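# Seat the loose gear on the gearbox's empty pin

## Task

Fit the loose gear onto the gearbox's unoccupied pin, with its teeth meshing between the centre gear and the outer ring, resting flat and as low as the two gears already there. It must never drop more than about a finger's width, nor be released from higher than the tops of the gear pins. After it is above its pin, open the gripper only once the pin is inside the gear's hole and the gear's teeth line up with the ring's. Finally, with the gripper empty, withdraw so the hand is 11 cm or more from the gears.

## Robot and tools

Robot: a single six-joint arm (wxai_follower, Trossen-based) with a two-finger parallel gripper and a wrist camera. The arm's base may sit slightly tilted on the table. Other cameras: cam_head_left, cam_head_right, cam_high, cam_low and cam_wrist, each 896x504, delivered in that order.

Frame: the scene frame has its origin on the table surface straight under the arm's base, +z upward, +x forward, and +y to the left when facing along +x. The state line reports end_effector_position (metres) and end_effector_quat_wxyz, plus linear (m/s) and angular (rad/s) velocities. That position is the point midway between the finger pads, about 3 to 4 cm short of the fingertips; it can be inaccurate, especially when the arm is stretched out. The fingers extend along the gripper's +x axis and close along its y axis.

Tool execute_actions, argument actions: a list containing zero or one item. An empty list only reports the current state. A move item is {"rows": [...], "steps": n}, with n from 1 to 15 (15 if omitted), each step lasting 1/30 s. Every row holds exactly 7 numbers: six absolute joint target angles in radians, in the order waist, shoulder, elbow, wrist pitch, wrist yaw, wrist roll, then the gripper opening. These are targets, not offsets, on the same scale as the Joint positions line. One row is used per step; if rows run out, the final row repeats. A wait item is {"steps": n} with n up to 300, counted from the previous result, and your reply time is included. Optional "pictures": false omits images.

Joint ranges (rad): waist -3.054 to 3.054, shoulder 0.000 to 3.142, elbow 0.000 to 2.356, wrist pitch -1.571 to 1.571, wrist yaw -1.571 to 1.571, wrist roll -3.142 to 3.142. A call is rejected outright (nothing sent) if any target exceeds an end by over 0.010 rad and lies beyond that joint's last reported angle. True ends may differ by 0.010 either way; overshooting targets get clipped at the real end, and the result may then print "joint sent to its limit", possibly referring to an earlier still-running action. Absence of that line proves nothing about remaining travel.

Opening: a number from -1 to 1, where +1 is fully open (pad gap 0.088 m) and an empty gripper closes at about -0.80; going lower adds nothing. A full close needs at least about 0.5 s. grip_measured reports the actual opening on this same scale. To keep hold of something, command a value well under grip_measured; a bigger difference means a firmer squeeze. Readings may be biased by up to about 1 mm throughout. Each pad can exert roughly 34 N, and a sudden close can push harder and even spring open.

Motion limits: each joint's sent target is kept close to its measured angle, within 0.211 rad for waist, shoulder and elbow, 0.213 for wrist pitch, 0.267 for wrist yaw and 0.228 for wrist roll, and all targets are pulled back if they would shift the hand more than 70 mm in one step. Far targets therefore take several calls. Friction may leave a joint short of its target, particularly at long reach, and tiny changes may not move it; always read Joint positions after moving. Between calls the arm keeps heading to the last row sent until it essentially stops or a step is HELD.

Result lines: Joint positions and Joint velocities give the six joints (rad, rad/s) followed by the pad gap (m, m/s). "joint command not followed" means the clearance check altered or blocked targets (mounting blocks and posts count as the arm). HELD flags steps where your row was partly or wholly not sent. A TORQUE FAULT happens when contact torque hits a load limit (waist 18.2, shoulder 22.5, elbow 22.4, wrist pitch 5.92, wrist yaw 5.9, wrist roll 5.54 N m, held weight included): the arm halts 10 s and drops the rest of the call. MOTOR HOT appears from 50 °C; at 95 °C an OVER-TEMPERATURE FAULT holds the arm, and if it does not cool within 30 to 60 s power is cut and the arm goes limp. Holding loads, even while idle, heats motors.

Other tools: zoom_image with camera (one of the five names) and region [x0, y0, x1, y1] in pixels, origin top-left, at most 504x504, returns a magnified view of that camera's latest image. show_instructions (no arguments) displays the reference images for the scene. read_manual with section "licences" returns licence text. finished_scene with scene (1 or 2) ends that scene irreversibly and reports success; answering without any tool call also ends things.

Order of work: inspect the gearbox and loose gear with the cameras and zoom, grasp the gear, carry it above the empty pin, lower until the pin enters the hole, rotate so teeth mesh with the centre gear and ring, open, then lift and retreat at least 11 cm from the gears before finishing.

Avoid: dropping the gear from height, hard shoves or impacts, fast slams of the gripper, and knocking anything off the table. A loose object may occasionally get nudged by outside forces, so recheck its position.

Each tool is called as name([rows], argument=value, ...), one row to a line, values as JSON.

Reference images:

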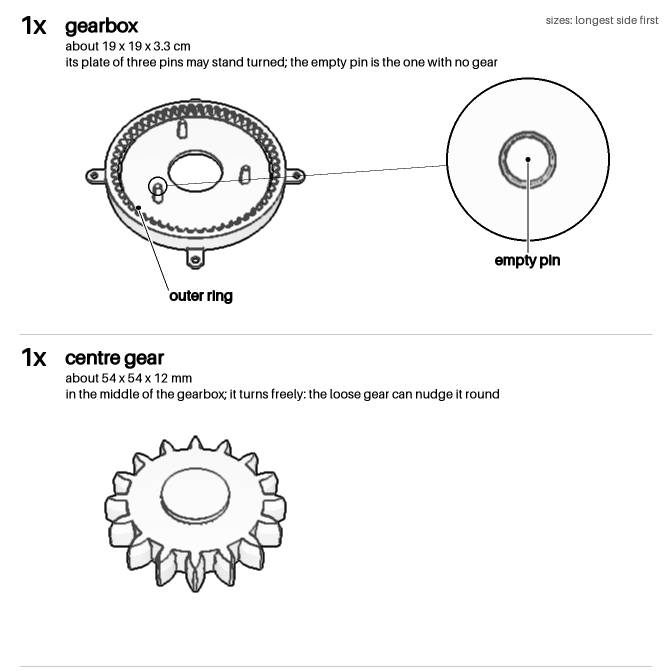

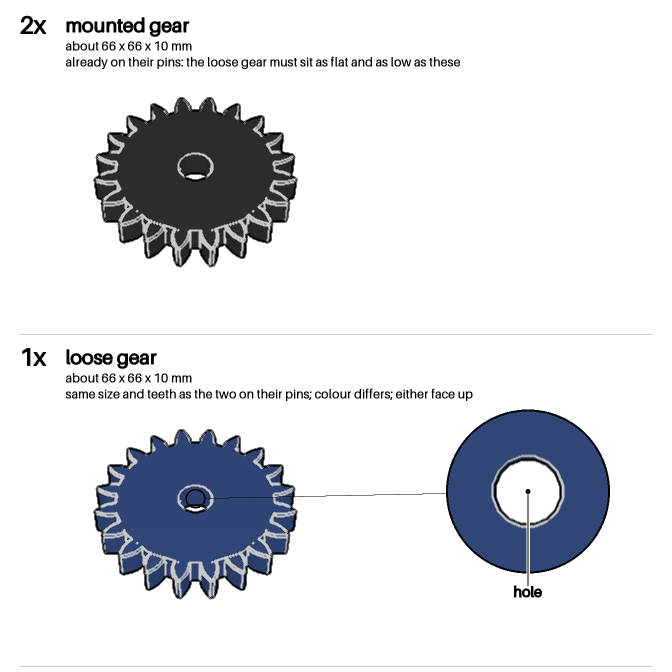

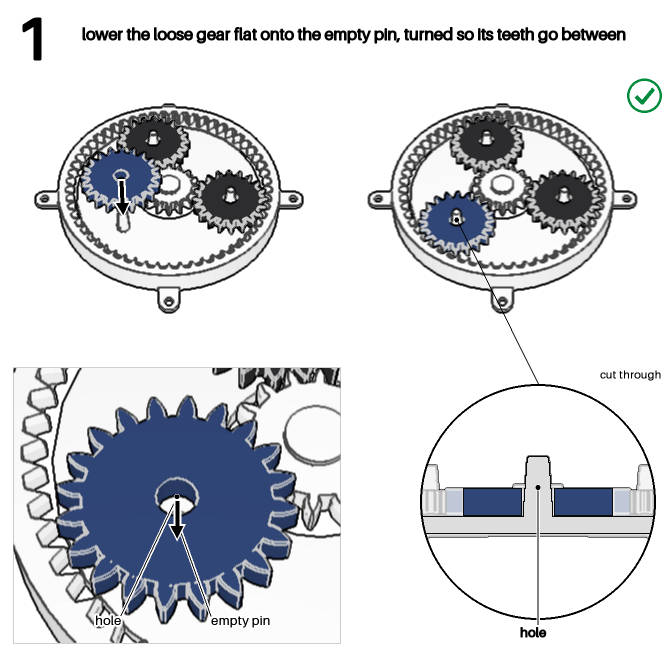

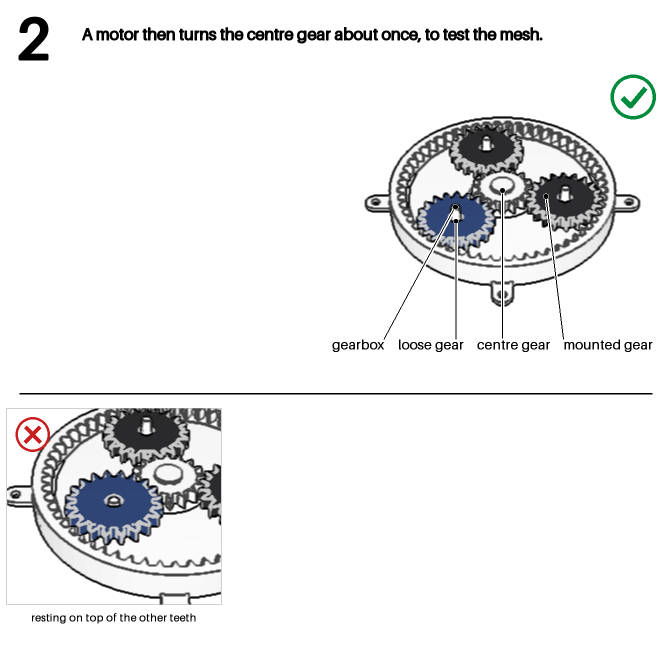

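## Session

execute_actions(actions=[])

Scene clock: 0.00 s of 4147.00 s.
end_effector_position=(+0.3227, +0.1928, +0.4292) grip_measured=+0.821 end_effector_quat_wxyz=(+0.935, -0.352, -0.028, -0.033) end_effector_velocity=(-0.000, -0.001, -0.002) end_effector_angular_velocity=(-0.036, +0.010, -0.004)
Joint positions: [-0.007  0.862  0.667  0.242 -0.003  0.01   0.079]
Joint velocities: [-0.002 -0.002 -0.002 -0.007 -0.007 -0.037 -0.   ]
Heat: hottest shoulder 30 °C (+0.0 °C/min).

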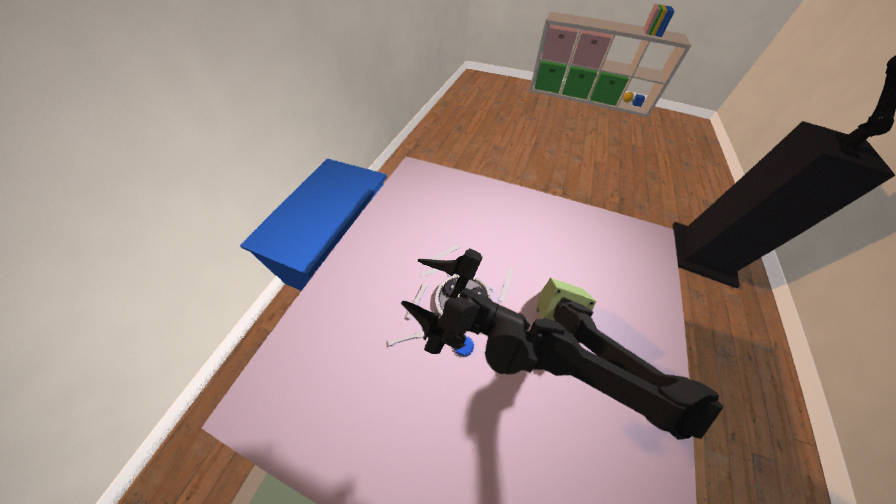

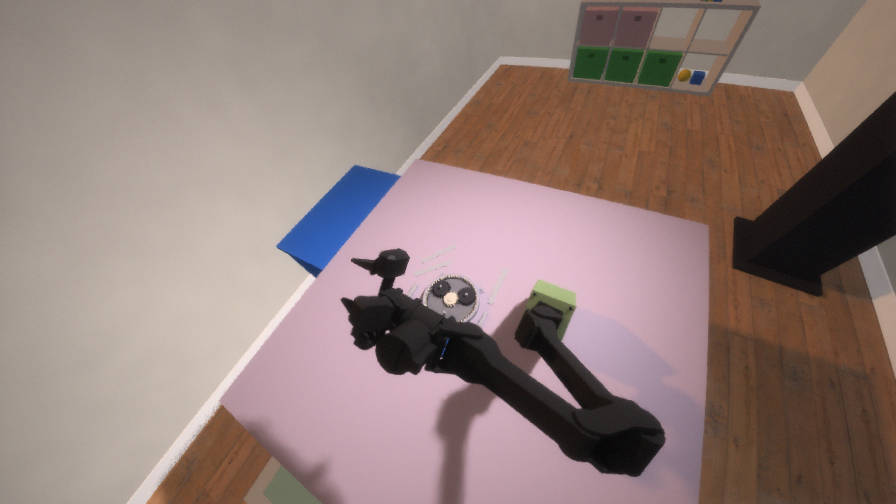

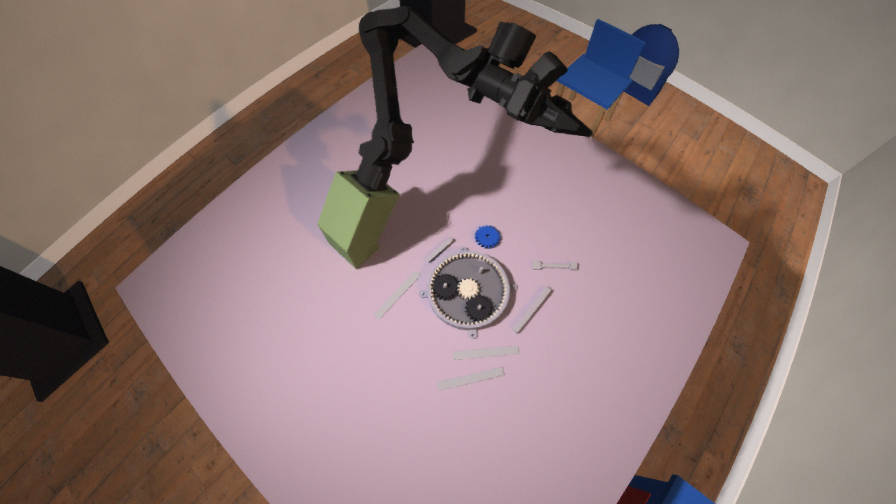

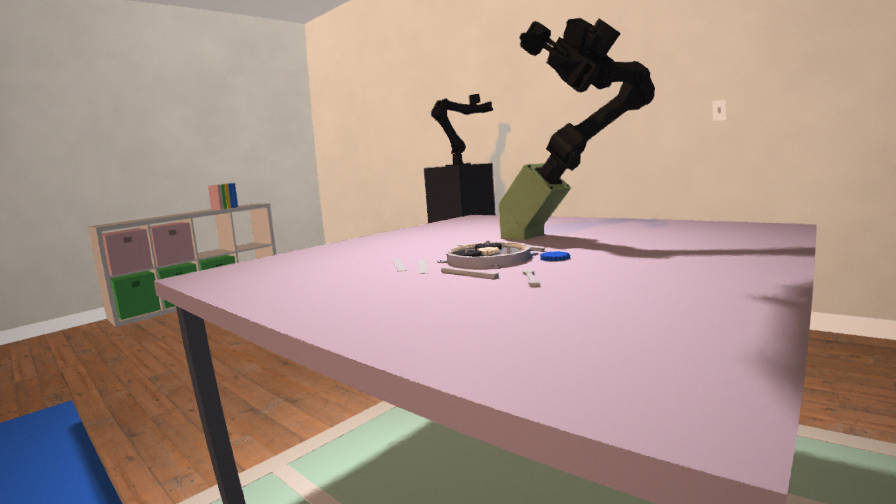

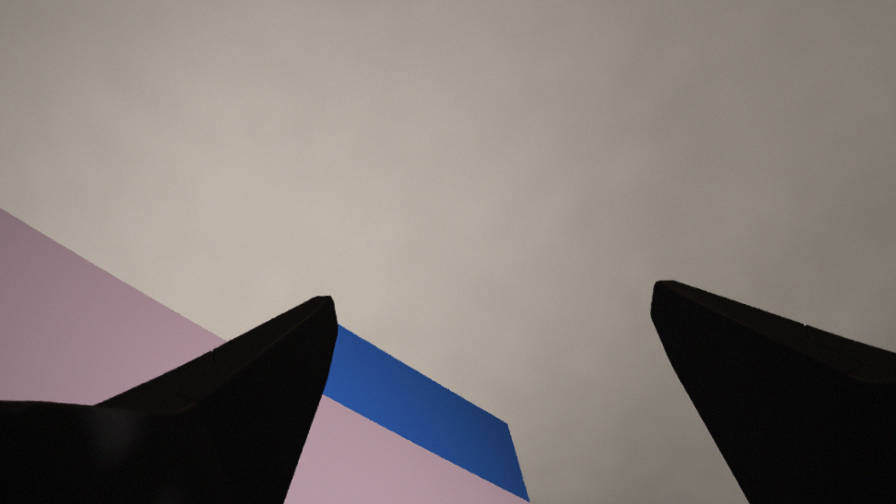

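execute_actions([
  {"rows":[[-0.532,1.787,1.02,-1.263,-0.587,0,1]]},
], pictures=false)

execute_actions([
  {"steps":30},
])

Scene clock: 35.97 s of 4147.00 s.
end_effector_position=(+0.3549, +0.0109, +0.3832) grip_measured=+0.981 end_effector_quat_wxyz=(+0.930, -0.126, +0.318, -0.134) end_effector_velocity=(-0.105, -0.365, -0.377) end_effector_angular_velocity=(+1.386, +1.298, -1.329)
Joint positions: [-0.491  1.442  0.998 -0.372 -0.547  0.005  0.087]
Joint velocities: [-0.276  1.179  0.09  -1.223 -0.242 -0.007  0.001]
Heat: hottest wrist pitch 33 °C (+5.0 °C/min).
Steps of this call (steps 1 to 190: nothing new was sent; then 29.13 s passed at rest; steps 191 to 205: all 15 steps of this action). Readings (joint positions):
191: [-0.027 0.881 0.689 0.204 -0.051 0.010]
192: [-0.071 0.918 0.734 0.158 -0.114 0.009]
194: [-0.164 1.015 0.831 0.067 -0.227 0.007]
198: [-0.339 1.185 0.957 -0.102 -0.433 0.005]
205: the state above

Scene clock: 36.97 s of 4147.00 s.
end_effector_position=(+0.2186, +0.0009, +0.2481) grip_measured=+0.984 end_effector_quat_wxyz=(+0.657, +0.260, +0.658, -0.262) end_effector_velocity=(-0.001, +0.004, -0.000) end_effector_angular_velocity=(+0.031, -0.000, -0.024)
Joint positions: [-0.527  1.779  1.01  -1.258 -0.584  0.004  0.087]
Joint velocities: [-0.002  0.007  0.002 -0.022 -0.022  0.007  0.   ]
Heat: hottest wrist pitch 33 °C (+4.9 °C/min).
Steps of this call (steps 1 to 30: the robot went on to your last target). Readings (joint positions):
1: [-0.499 1.482 1.000 -0.413 -0.555 0.005]
2: [-0.505 1.522 1.002 -0.455 -0.560 0.005]
4: [-0.514 1.605 1.005 -0.540 -0.569 0.005]
8: [-0.523 1.737 1.007 -0.732 -0.575 0.005]
30: the state above

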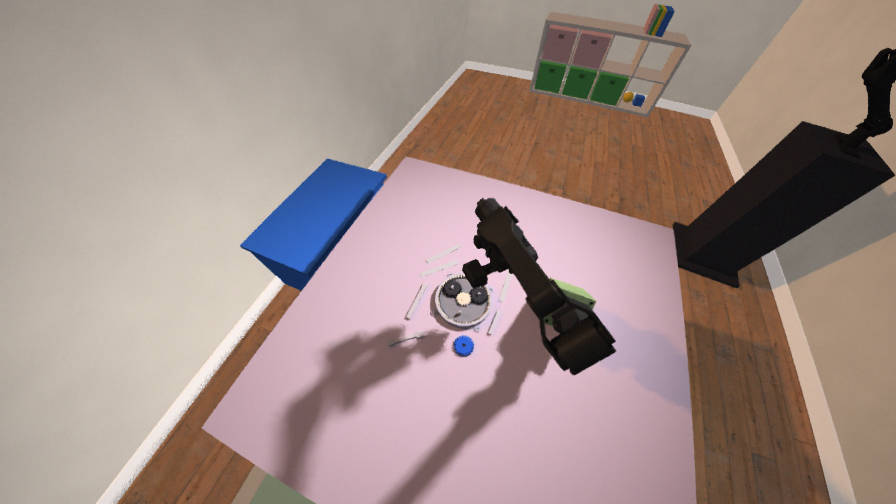

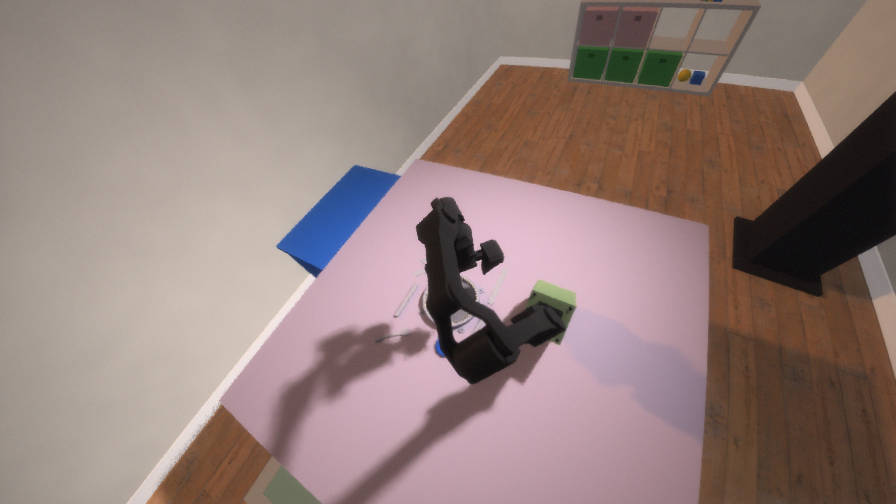

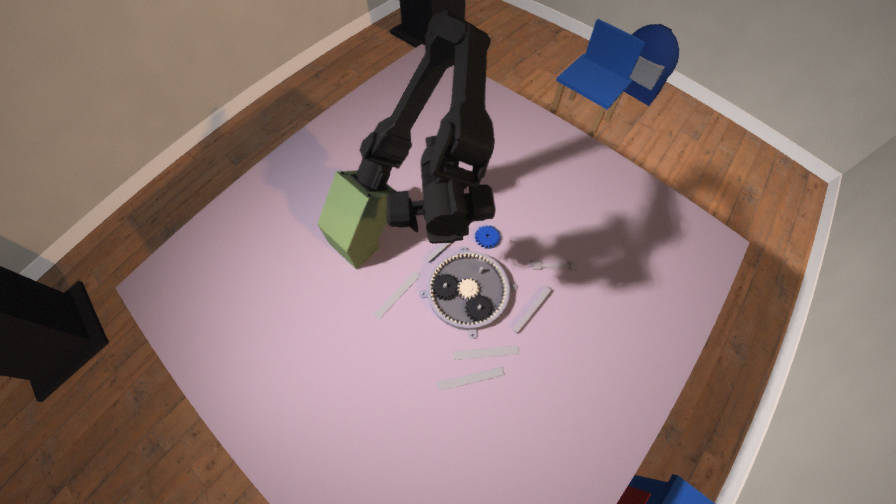

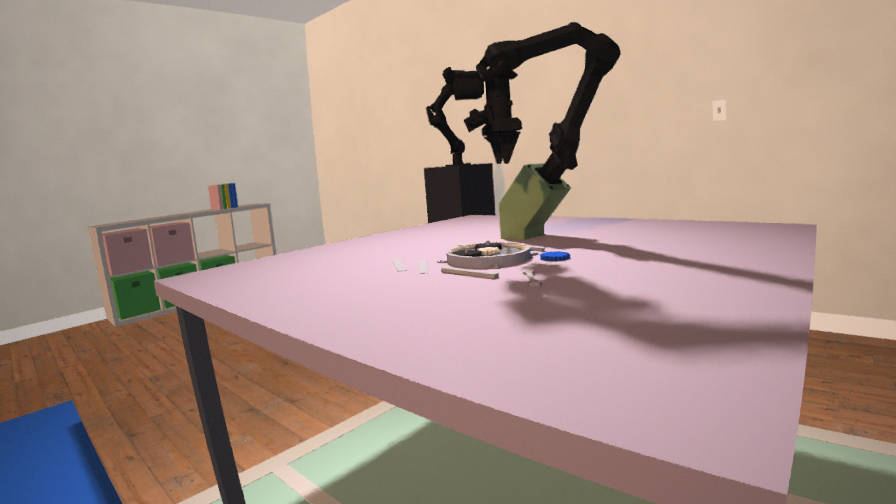

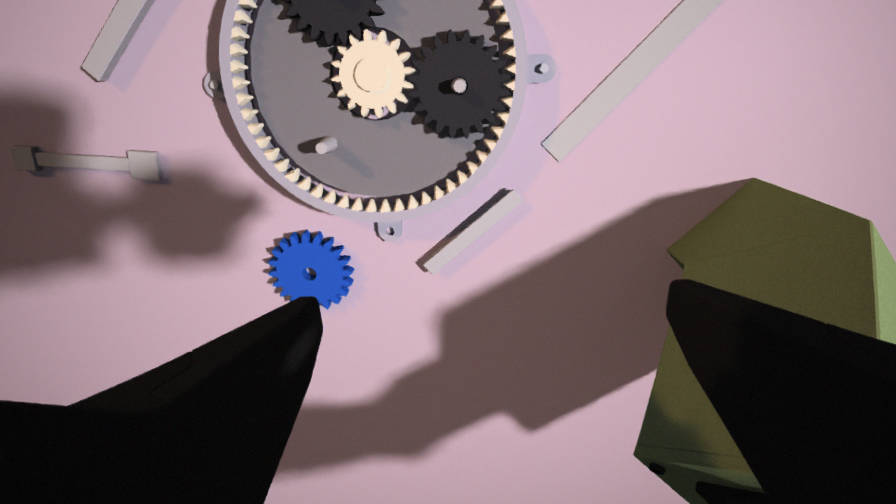

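execute_actions([
  {"rows":[[-0.3,1.74,0.95,-1.1,-0.63,0.2,1],[-0.05,1.68,0.88,-0.9,-0.67,0.2,1],[0.215,1.59,0.785,-0.63,-0.72,0.3,1]]},
], pictures=false)

execute_actions([
  {"steps":25},
])

Scene clock: 61.63 s of 4147.00 s.
end_effector_position=(+0.2540, +0.1148, +0.1338) grip_measured=+0.984 end_effector_quat_wxyz=(+0.711, +0.070, +0.696, -0.074) end_effector_velocity=(-0.060, +0.188, -0.155) end_effector_angular_velocity=(+0.099, +0.377, +0.857)
Joint positions: [ 0.127  1.606  0.801 -0.677 -0.716  0.288  0.087]
Joint velocities: [ 0.926 -0.046 -0.066  0.344 -0.066  0.051 -0.   ]
Heat: hottest elbow 33 °C (+3.0 °C/min).
Steps of this call (steps 1 to 15: the robot went on to your last target; steps 16 to 210: nothing new was sent; then 17.17 s passed at rest; steps 211 to 225: all 15 steps of this action). Readings (joint positions):
211: [-0.516 1.777 1.006 -1.241 -0.584 0.033]
212: [-0.477 1.765 0.988 -1.186 -0.599 0.073]
214: [-0.379 1.710 0.918 -1.088 -0.651 0.161]
218: [-0.183 1.631 0.828 -0.907 -0.694 0.250]
225: the state above

Scene clock: 62.47 s of 4147.00 s.
end_effector_position=(+0.2488, +0.1311, +0.1190) grip_measured=+0.984 end_effector_quat_wxyz=(+0.704, +0.043, +0.708, -0.043) end_effector_velocity=(-0.002, +0.000, +0.000) end_effector_angular_velocity=(+0.006, +0.005, +0.001)
Joint positions: [ 0.213  1.602  0.791 -0.632 -0.718  0.296  0.087]
Joint velocities: [-0.002 -0.002 -0.002 -0.007 -0.007 -0.007 -0.   ]
Heat: hottest elbow 33 °C (+3.0 °C/min).
Steps of this call (steps 1 to 25: the robot went on to your last target). Readings (joint positions):
1: [0.154 1.604 0.798 -0.667 -0.718 0.290]
2: [0.171 1.604 0.797 -0.659 -0.718 0.291]
4: [0.190 1.603 0.794 -0.648 -0.718 0.293]
8: [0.205 1.603 0.792 -0.637 -0.718 0.295]
25: the state above

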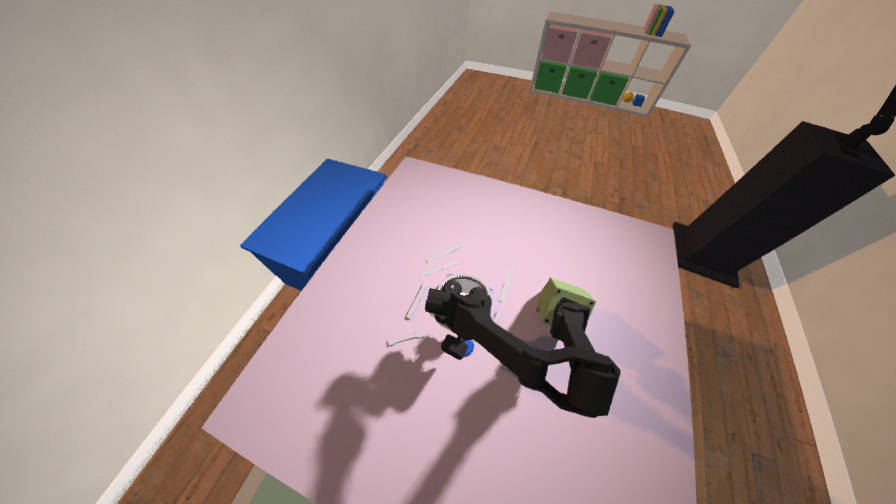

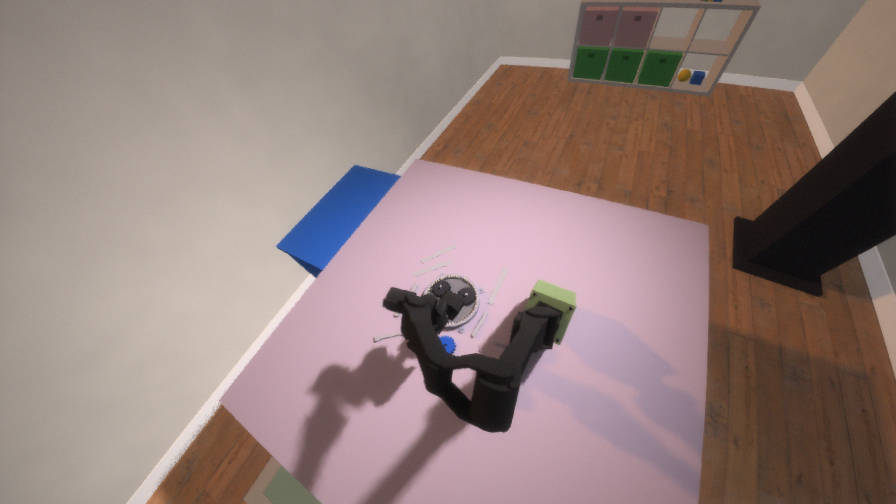

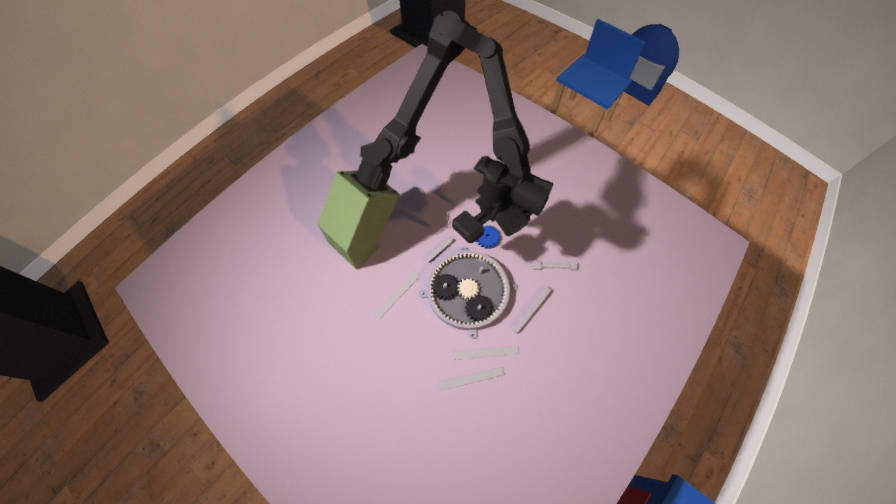

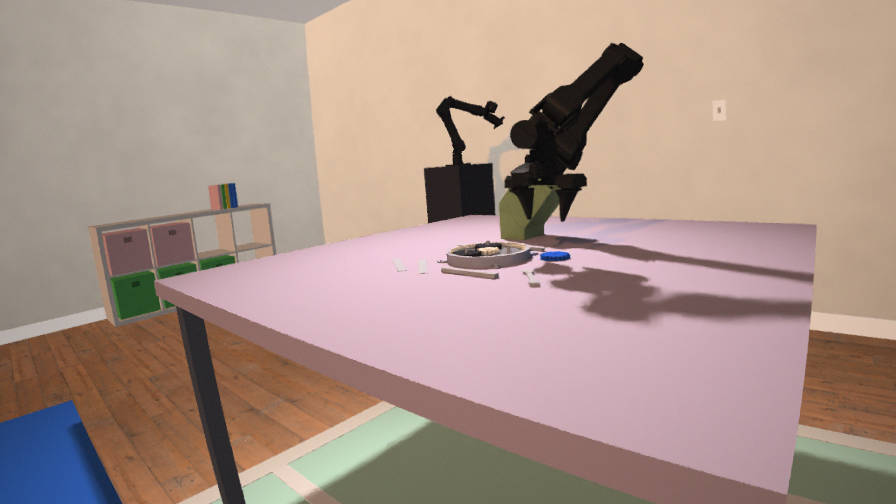

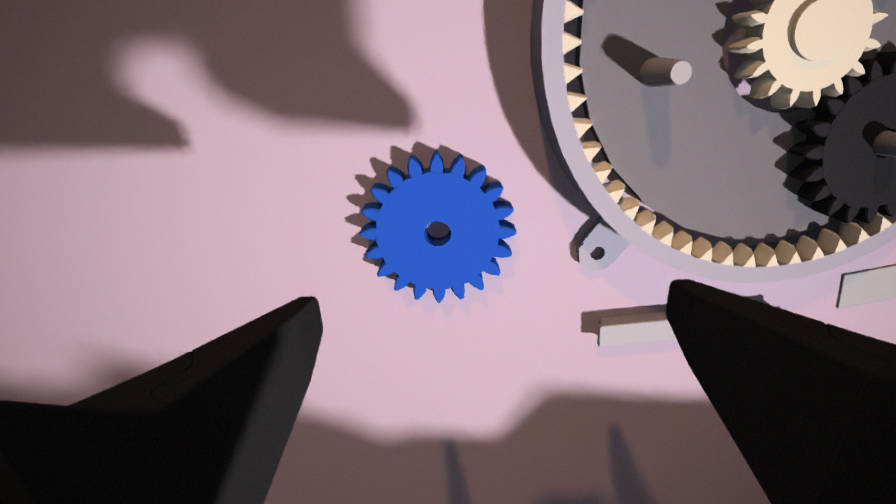

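execute_actions([
  {"rows":[[0.33,1.64,0.75,-0.45,-0.69,0.4,1],[0.42,1.70,0.715,-0.28,-0.672,0.45,1],[0.44,1.725,0.71,-0.235,-0.667,0.48,1]]},
], pictures=false)

execute_actions([
  {"steps":15},
])

Scene clock: 74.97 s of 4147.00 s.
end_effector_position=(+0.2495, +0.1519, +0.0536) grip_measured=+0.984 end_effector_quat_wxyz=(+0.709, +0.005, +0.705, +0.002) end_effector_velocity=(+0.003, +0.002, -0.011) end_effector_angular_velocity=(+0.012, -0.021, +0.030)
Joint positions: [ 0.434  1.712  0.717 -0.248 -0.672  0.472  0.087]
Joint velocities: [ 0.027  0.027 -0.017  0.095  0.007  0.022  0.   ]
Heat: hottest shoulder 32 °C (+1.0 °C/min).
Steps of this call (steps 1 to 15: the robot went on to your last target; steps 16 to 210: nothing new was sent; then 5.00 s passed at rest; steps 211 to 225: all 15 steps of this action). Readings (joint positions):
211: [0.220 1.601 0.785 -0.608 -0.714 0.313]
212: [0.246 1.609 0.775 -0.555 -0.704 0.341]
214: [0.331 1.645 0.758 -0.457 -0.695 0.395]
218: [0.416 1.702 0.721 -0.317 -0.679 0.449]
225: the state above

Scene clock: 75.47 s of 4147.00 s.
end_effector_position=(+0.2497, +0.1524, +0.0522) grip_measured=+0.984 end_effector_quat_wxyz=(+0.710, +0.004, +0.704, +0.003) end_effector_velocity=(-0.003, -0.001, +0.000) end_effector_angular_velocity=(+0.002, +0.010, -0.002)
Joint positions: [ 0.438  1.715  0.715 -0.237 -0.671  0.476  0.087]
Joint velocities: [-0.002 -0.002 -0.007 -0.007 -0.007 -0.007 -0.   ]
Heat: hottest shoulder 32 °C (+1.0 °C/min).
Steps of this call (steps 1 to 15: the robot went on to your last target). Readings (joint positions):
1: [0.435 1.712 0.717 -0.245 -0.671 0.472]
2: [0.436 1.713 0.716 -0.243 -0.671 0.473]
4: [0.437 1.714 0.716 -0.241 -0.671 0.474]
8: [0.438 1.715 0.715 -0.238 -0.671 0.475]
15: the state above

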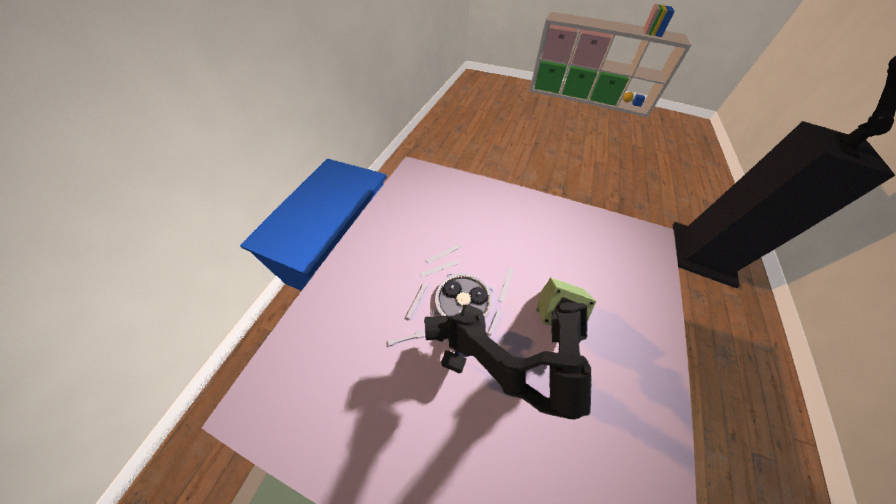

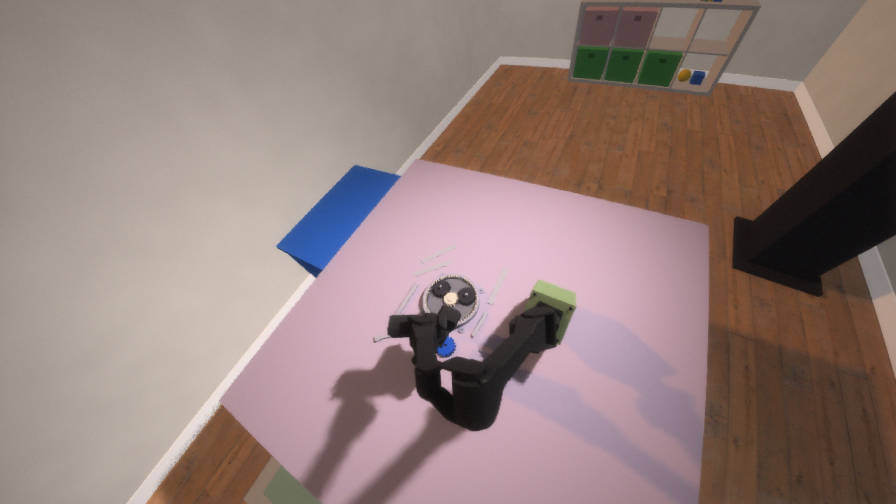

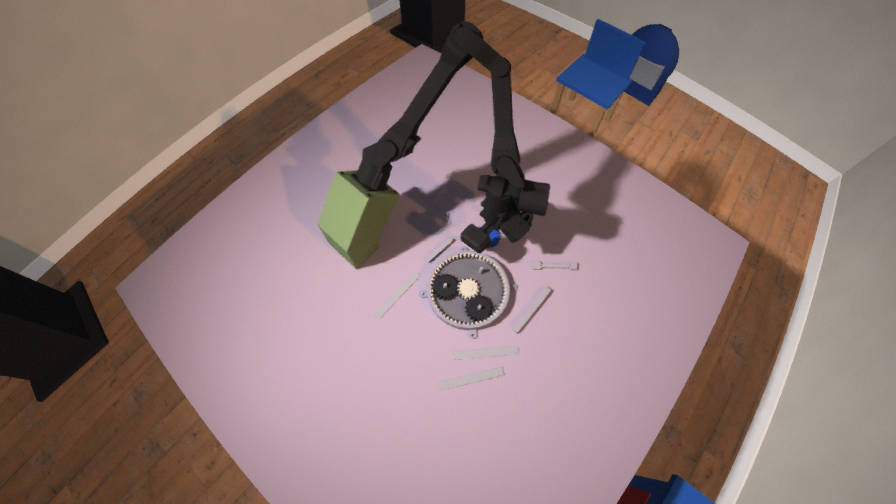

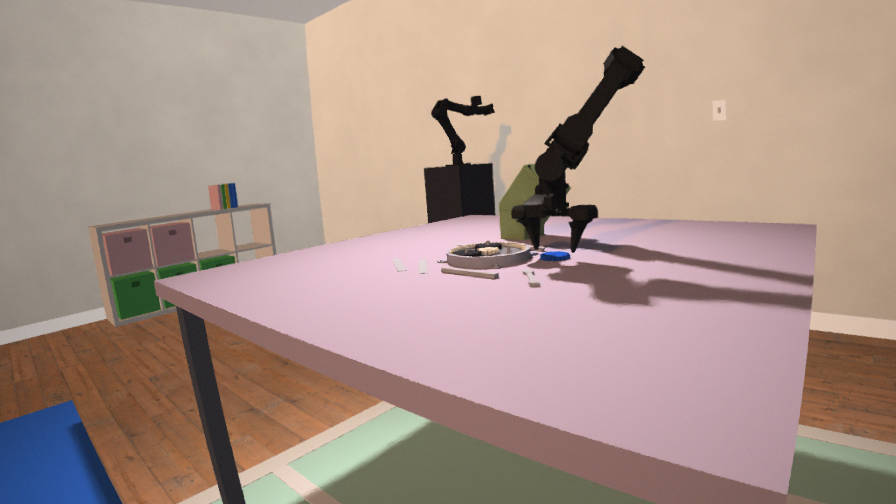

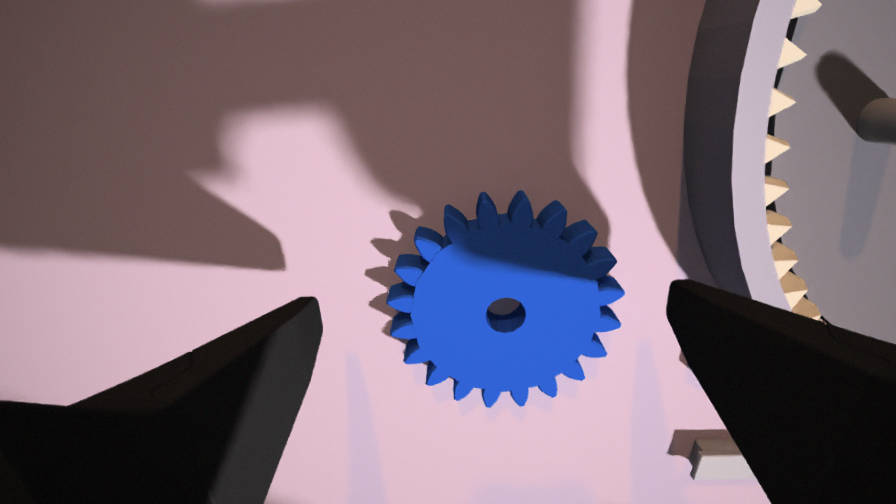

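execute_actions([
  {"rows":[[0.468,1.758,0.69,-0.165,-0.662,0.5,1]]},
])

Scene clock: 87.20 s of 4147.00 s.
end_effector_position=(+0.2464, +0.1509, +0.0400) grip_measured=+0.984 end_effector_quat_wxyz=(+0.708, +0.001, +0.706, +0.008) end_effector_velocity=(-0.002, -0.001, -0.001) end_effector_angular_velocity=(+0.005, +0.004, +0.004)
Joint positions: [ 0.465  1.747  0.695 -0.168 -0.665  0.495  0.087]
Joint velocities: [-0.002  0.002 -0.007  0.007 -0.007 -0.007 -0.   ]
Heat: hottest shoulder 32 °C (+0.0 °C/min).
Steps of this call (steps 1 to 15: the robot went on to your last target; steps 16 to 210: nothing new was sent; then 4.23 s passed at rest; steps 211 to 225: all 15 steps of this action). Readings (joint positions):
211: [0.440 1.719 0.713 -0.227 -0.670 0.479]
212: [0.444 1.723 0.710 -0.210 -0.668 0.483]
214: [0.455 1.735 0.705 -0.192 -0.667 0.488]
218: [0.464 1.746 0.696 -0.176 -0.666 0.493]
225: the state above

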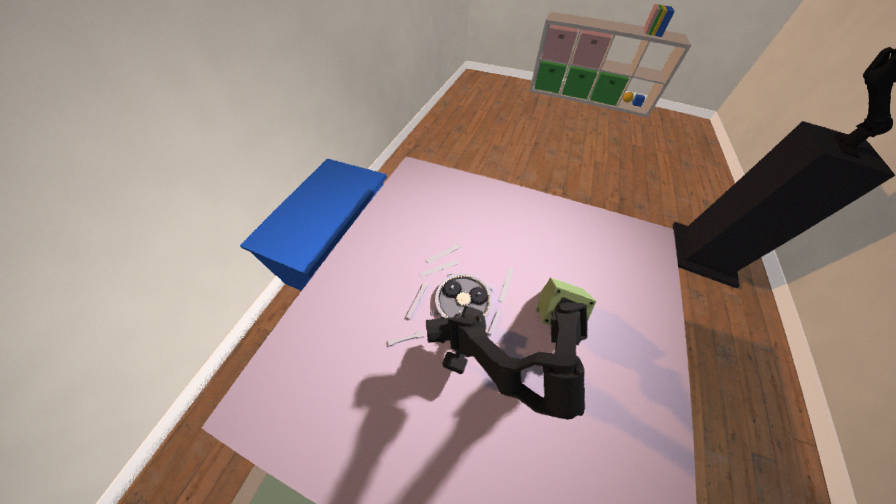

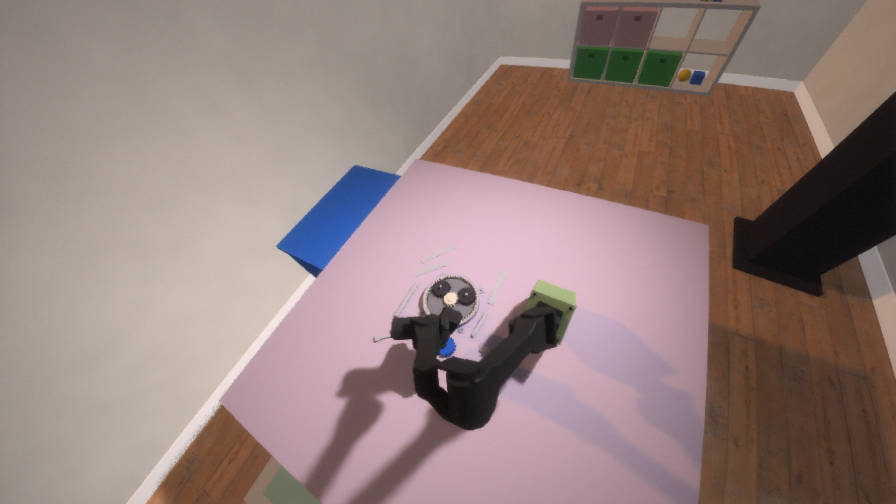

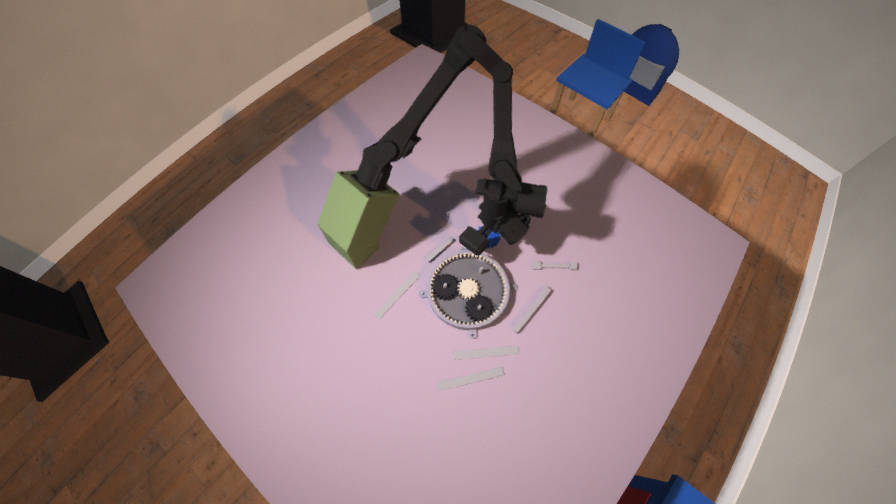

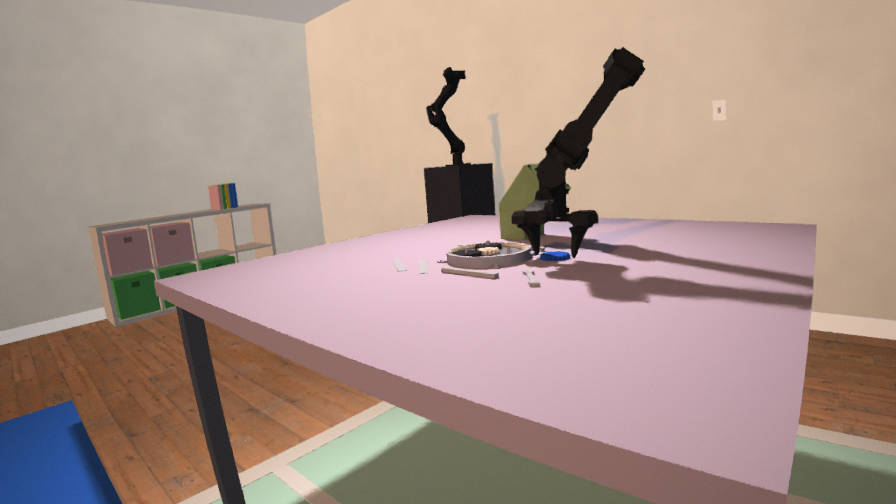

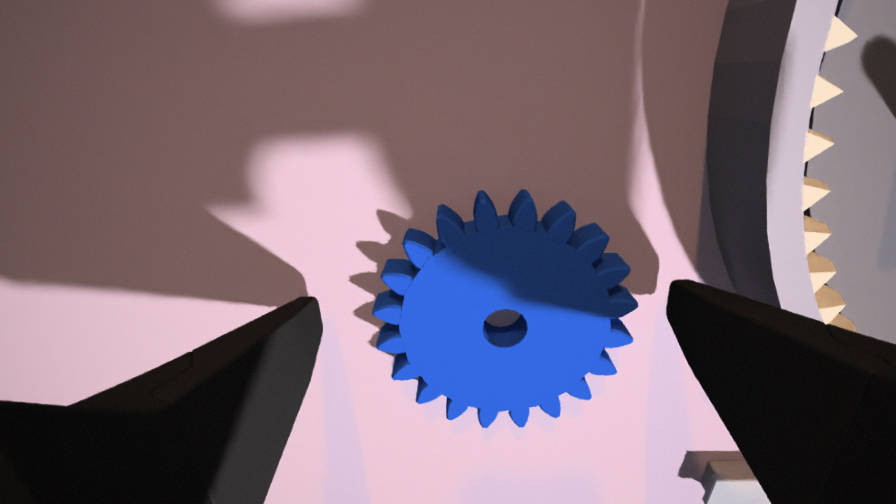

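execute_actions([
  {"rows":[[0.468,1.762,0.69,-0.165,-0.662,0.5,0.7],[0.468,1.762,0.69,-0.165,-0.662,0.5,0.6],[0.468,1.762,0.69,-0.165,-0.662,0.5,0.6],[0.468,1.762,0.69,-0.165,-0.662,0.5,0.5],[0.468,1.762,0.69,-0.165,-0.662,0.5,0.5],[0.468,1.762,0.69,-0.165,-0.662,0.5,0.4],[0.468,1.762,0.69,-0.165,-0.662,0.5,0.4],[0.468,1.762,0.69,-0.165,-0.662,0.5,0.2]]},
])

Scene clock: 92.27 s of 4147.00 s.
end_effector_position=(+0.2459, +0.1500, +0.0389) grip_measured=+0.504 end_effector_quat_wxyz=(+0.708, +0.001, +0.707, +0.006) end_effector_velocity=(-0.003, +0.002, +0.001) end_effector_angular_velocity=(+0.016, +0.014, +0.001)
Joint positions: [ 0.466  1.752  0.695 -0.166 -0.665  0.496  0.064]
Joint velocities: [-0.002 -0.002 -0.002 -0.007 -0.022 -0.007 -0.   ]
Heat: hottest shoulder 32 °C (+0.0 °C/min).
Steps of this call (steps 1 to 15: the robot went on to your last target; steps 16 to 137: nothing new was sent; steps 138 to 152: all 15 steps of this action). Readings (joint positions):
138: [0.466 1.749 0.695 -0.167 -0.665 0.496]
139: [0.466 1.749 0.695 -0.166 -0.665 0.496]
141: [0.466 1.750 0.695 -0.166 -0.665 0.496]
145: [0.466 1.752 0.695 -0.166 -0.665 0.496]
152: the state above

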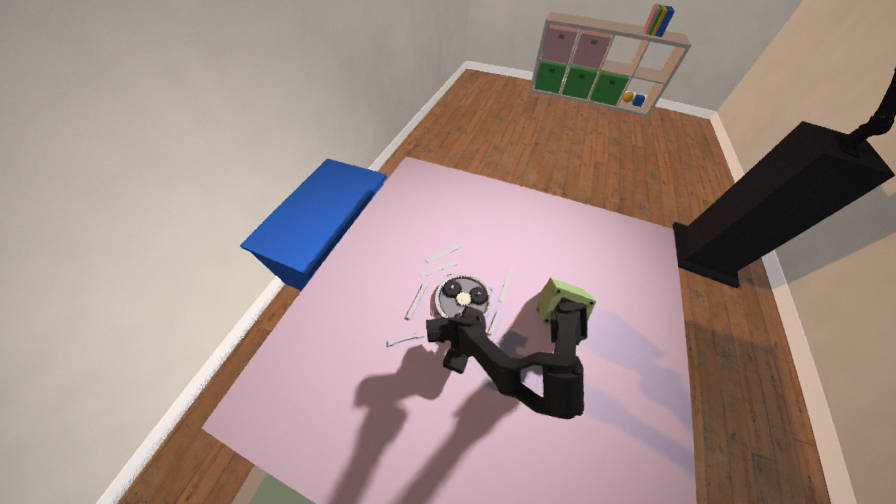

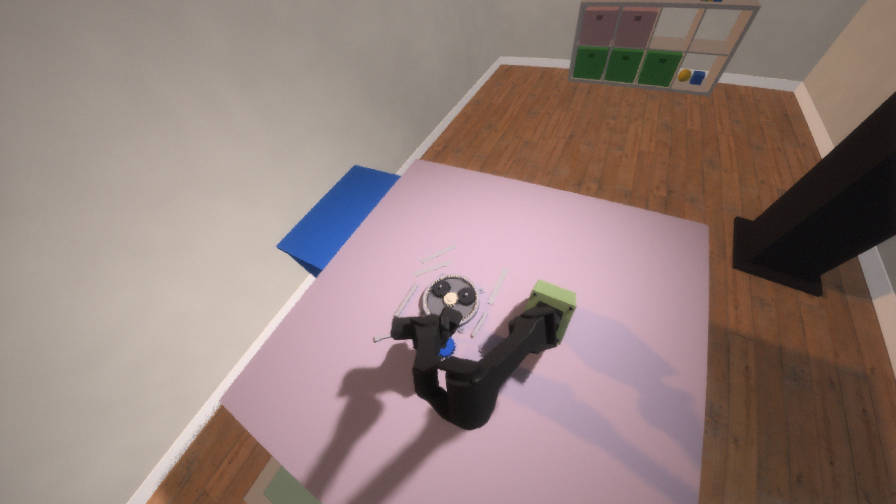

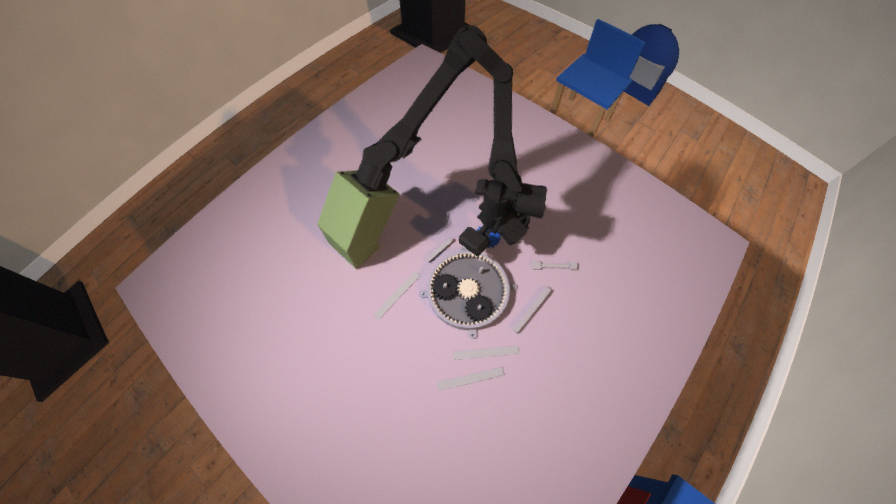

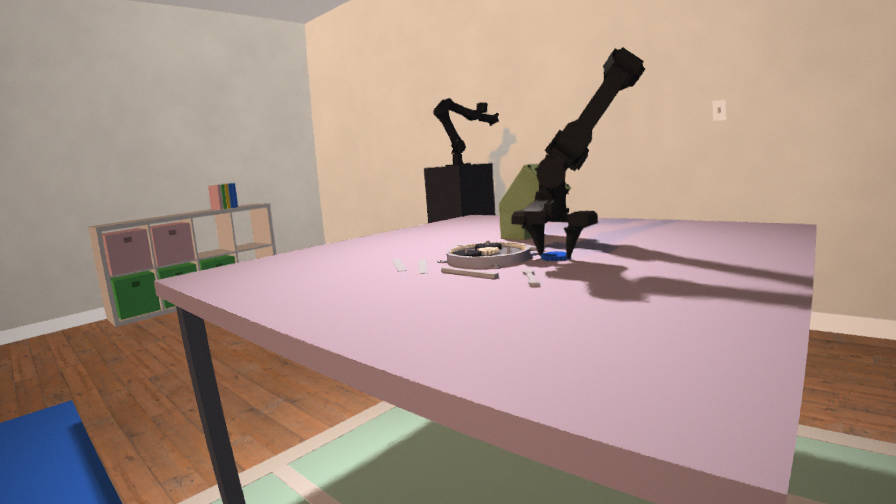

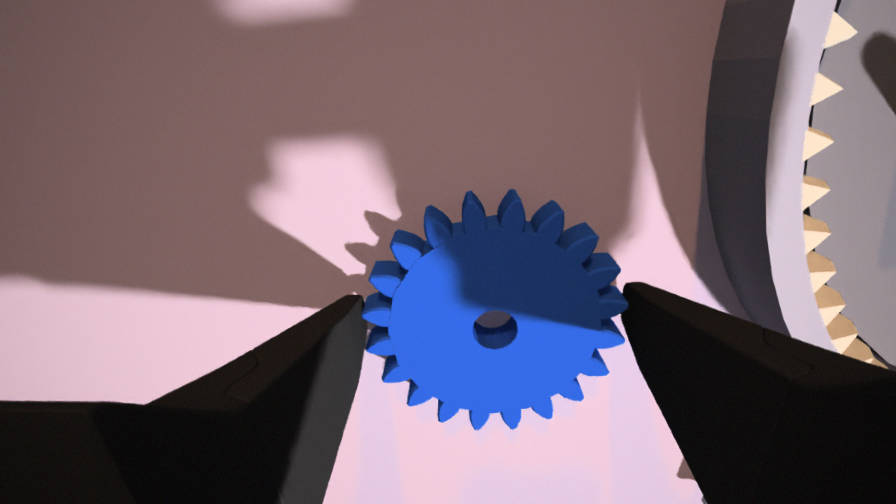

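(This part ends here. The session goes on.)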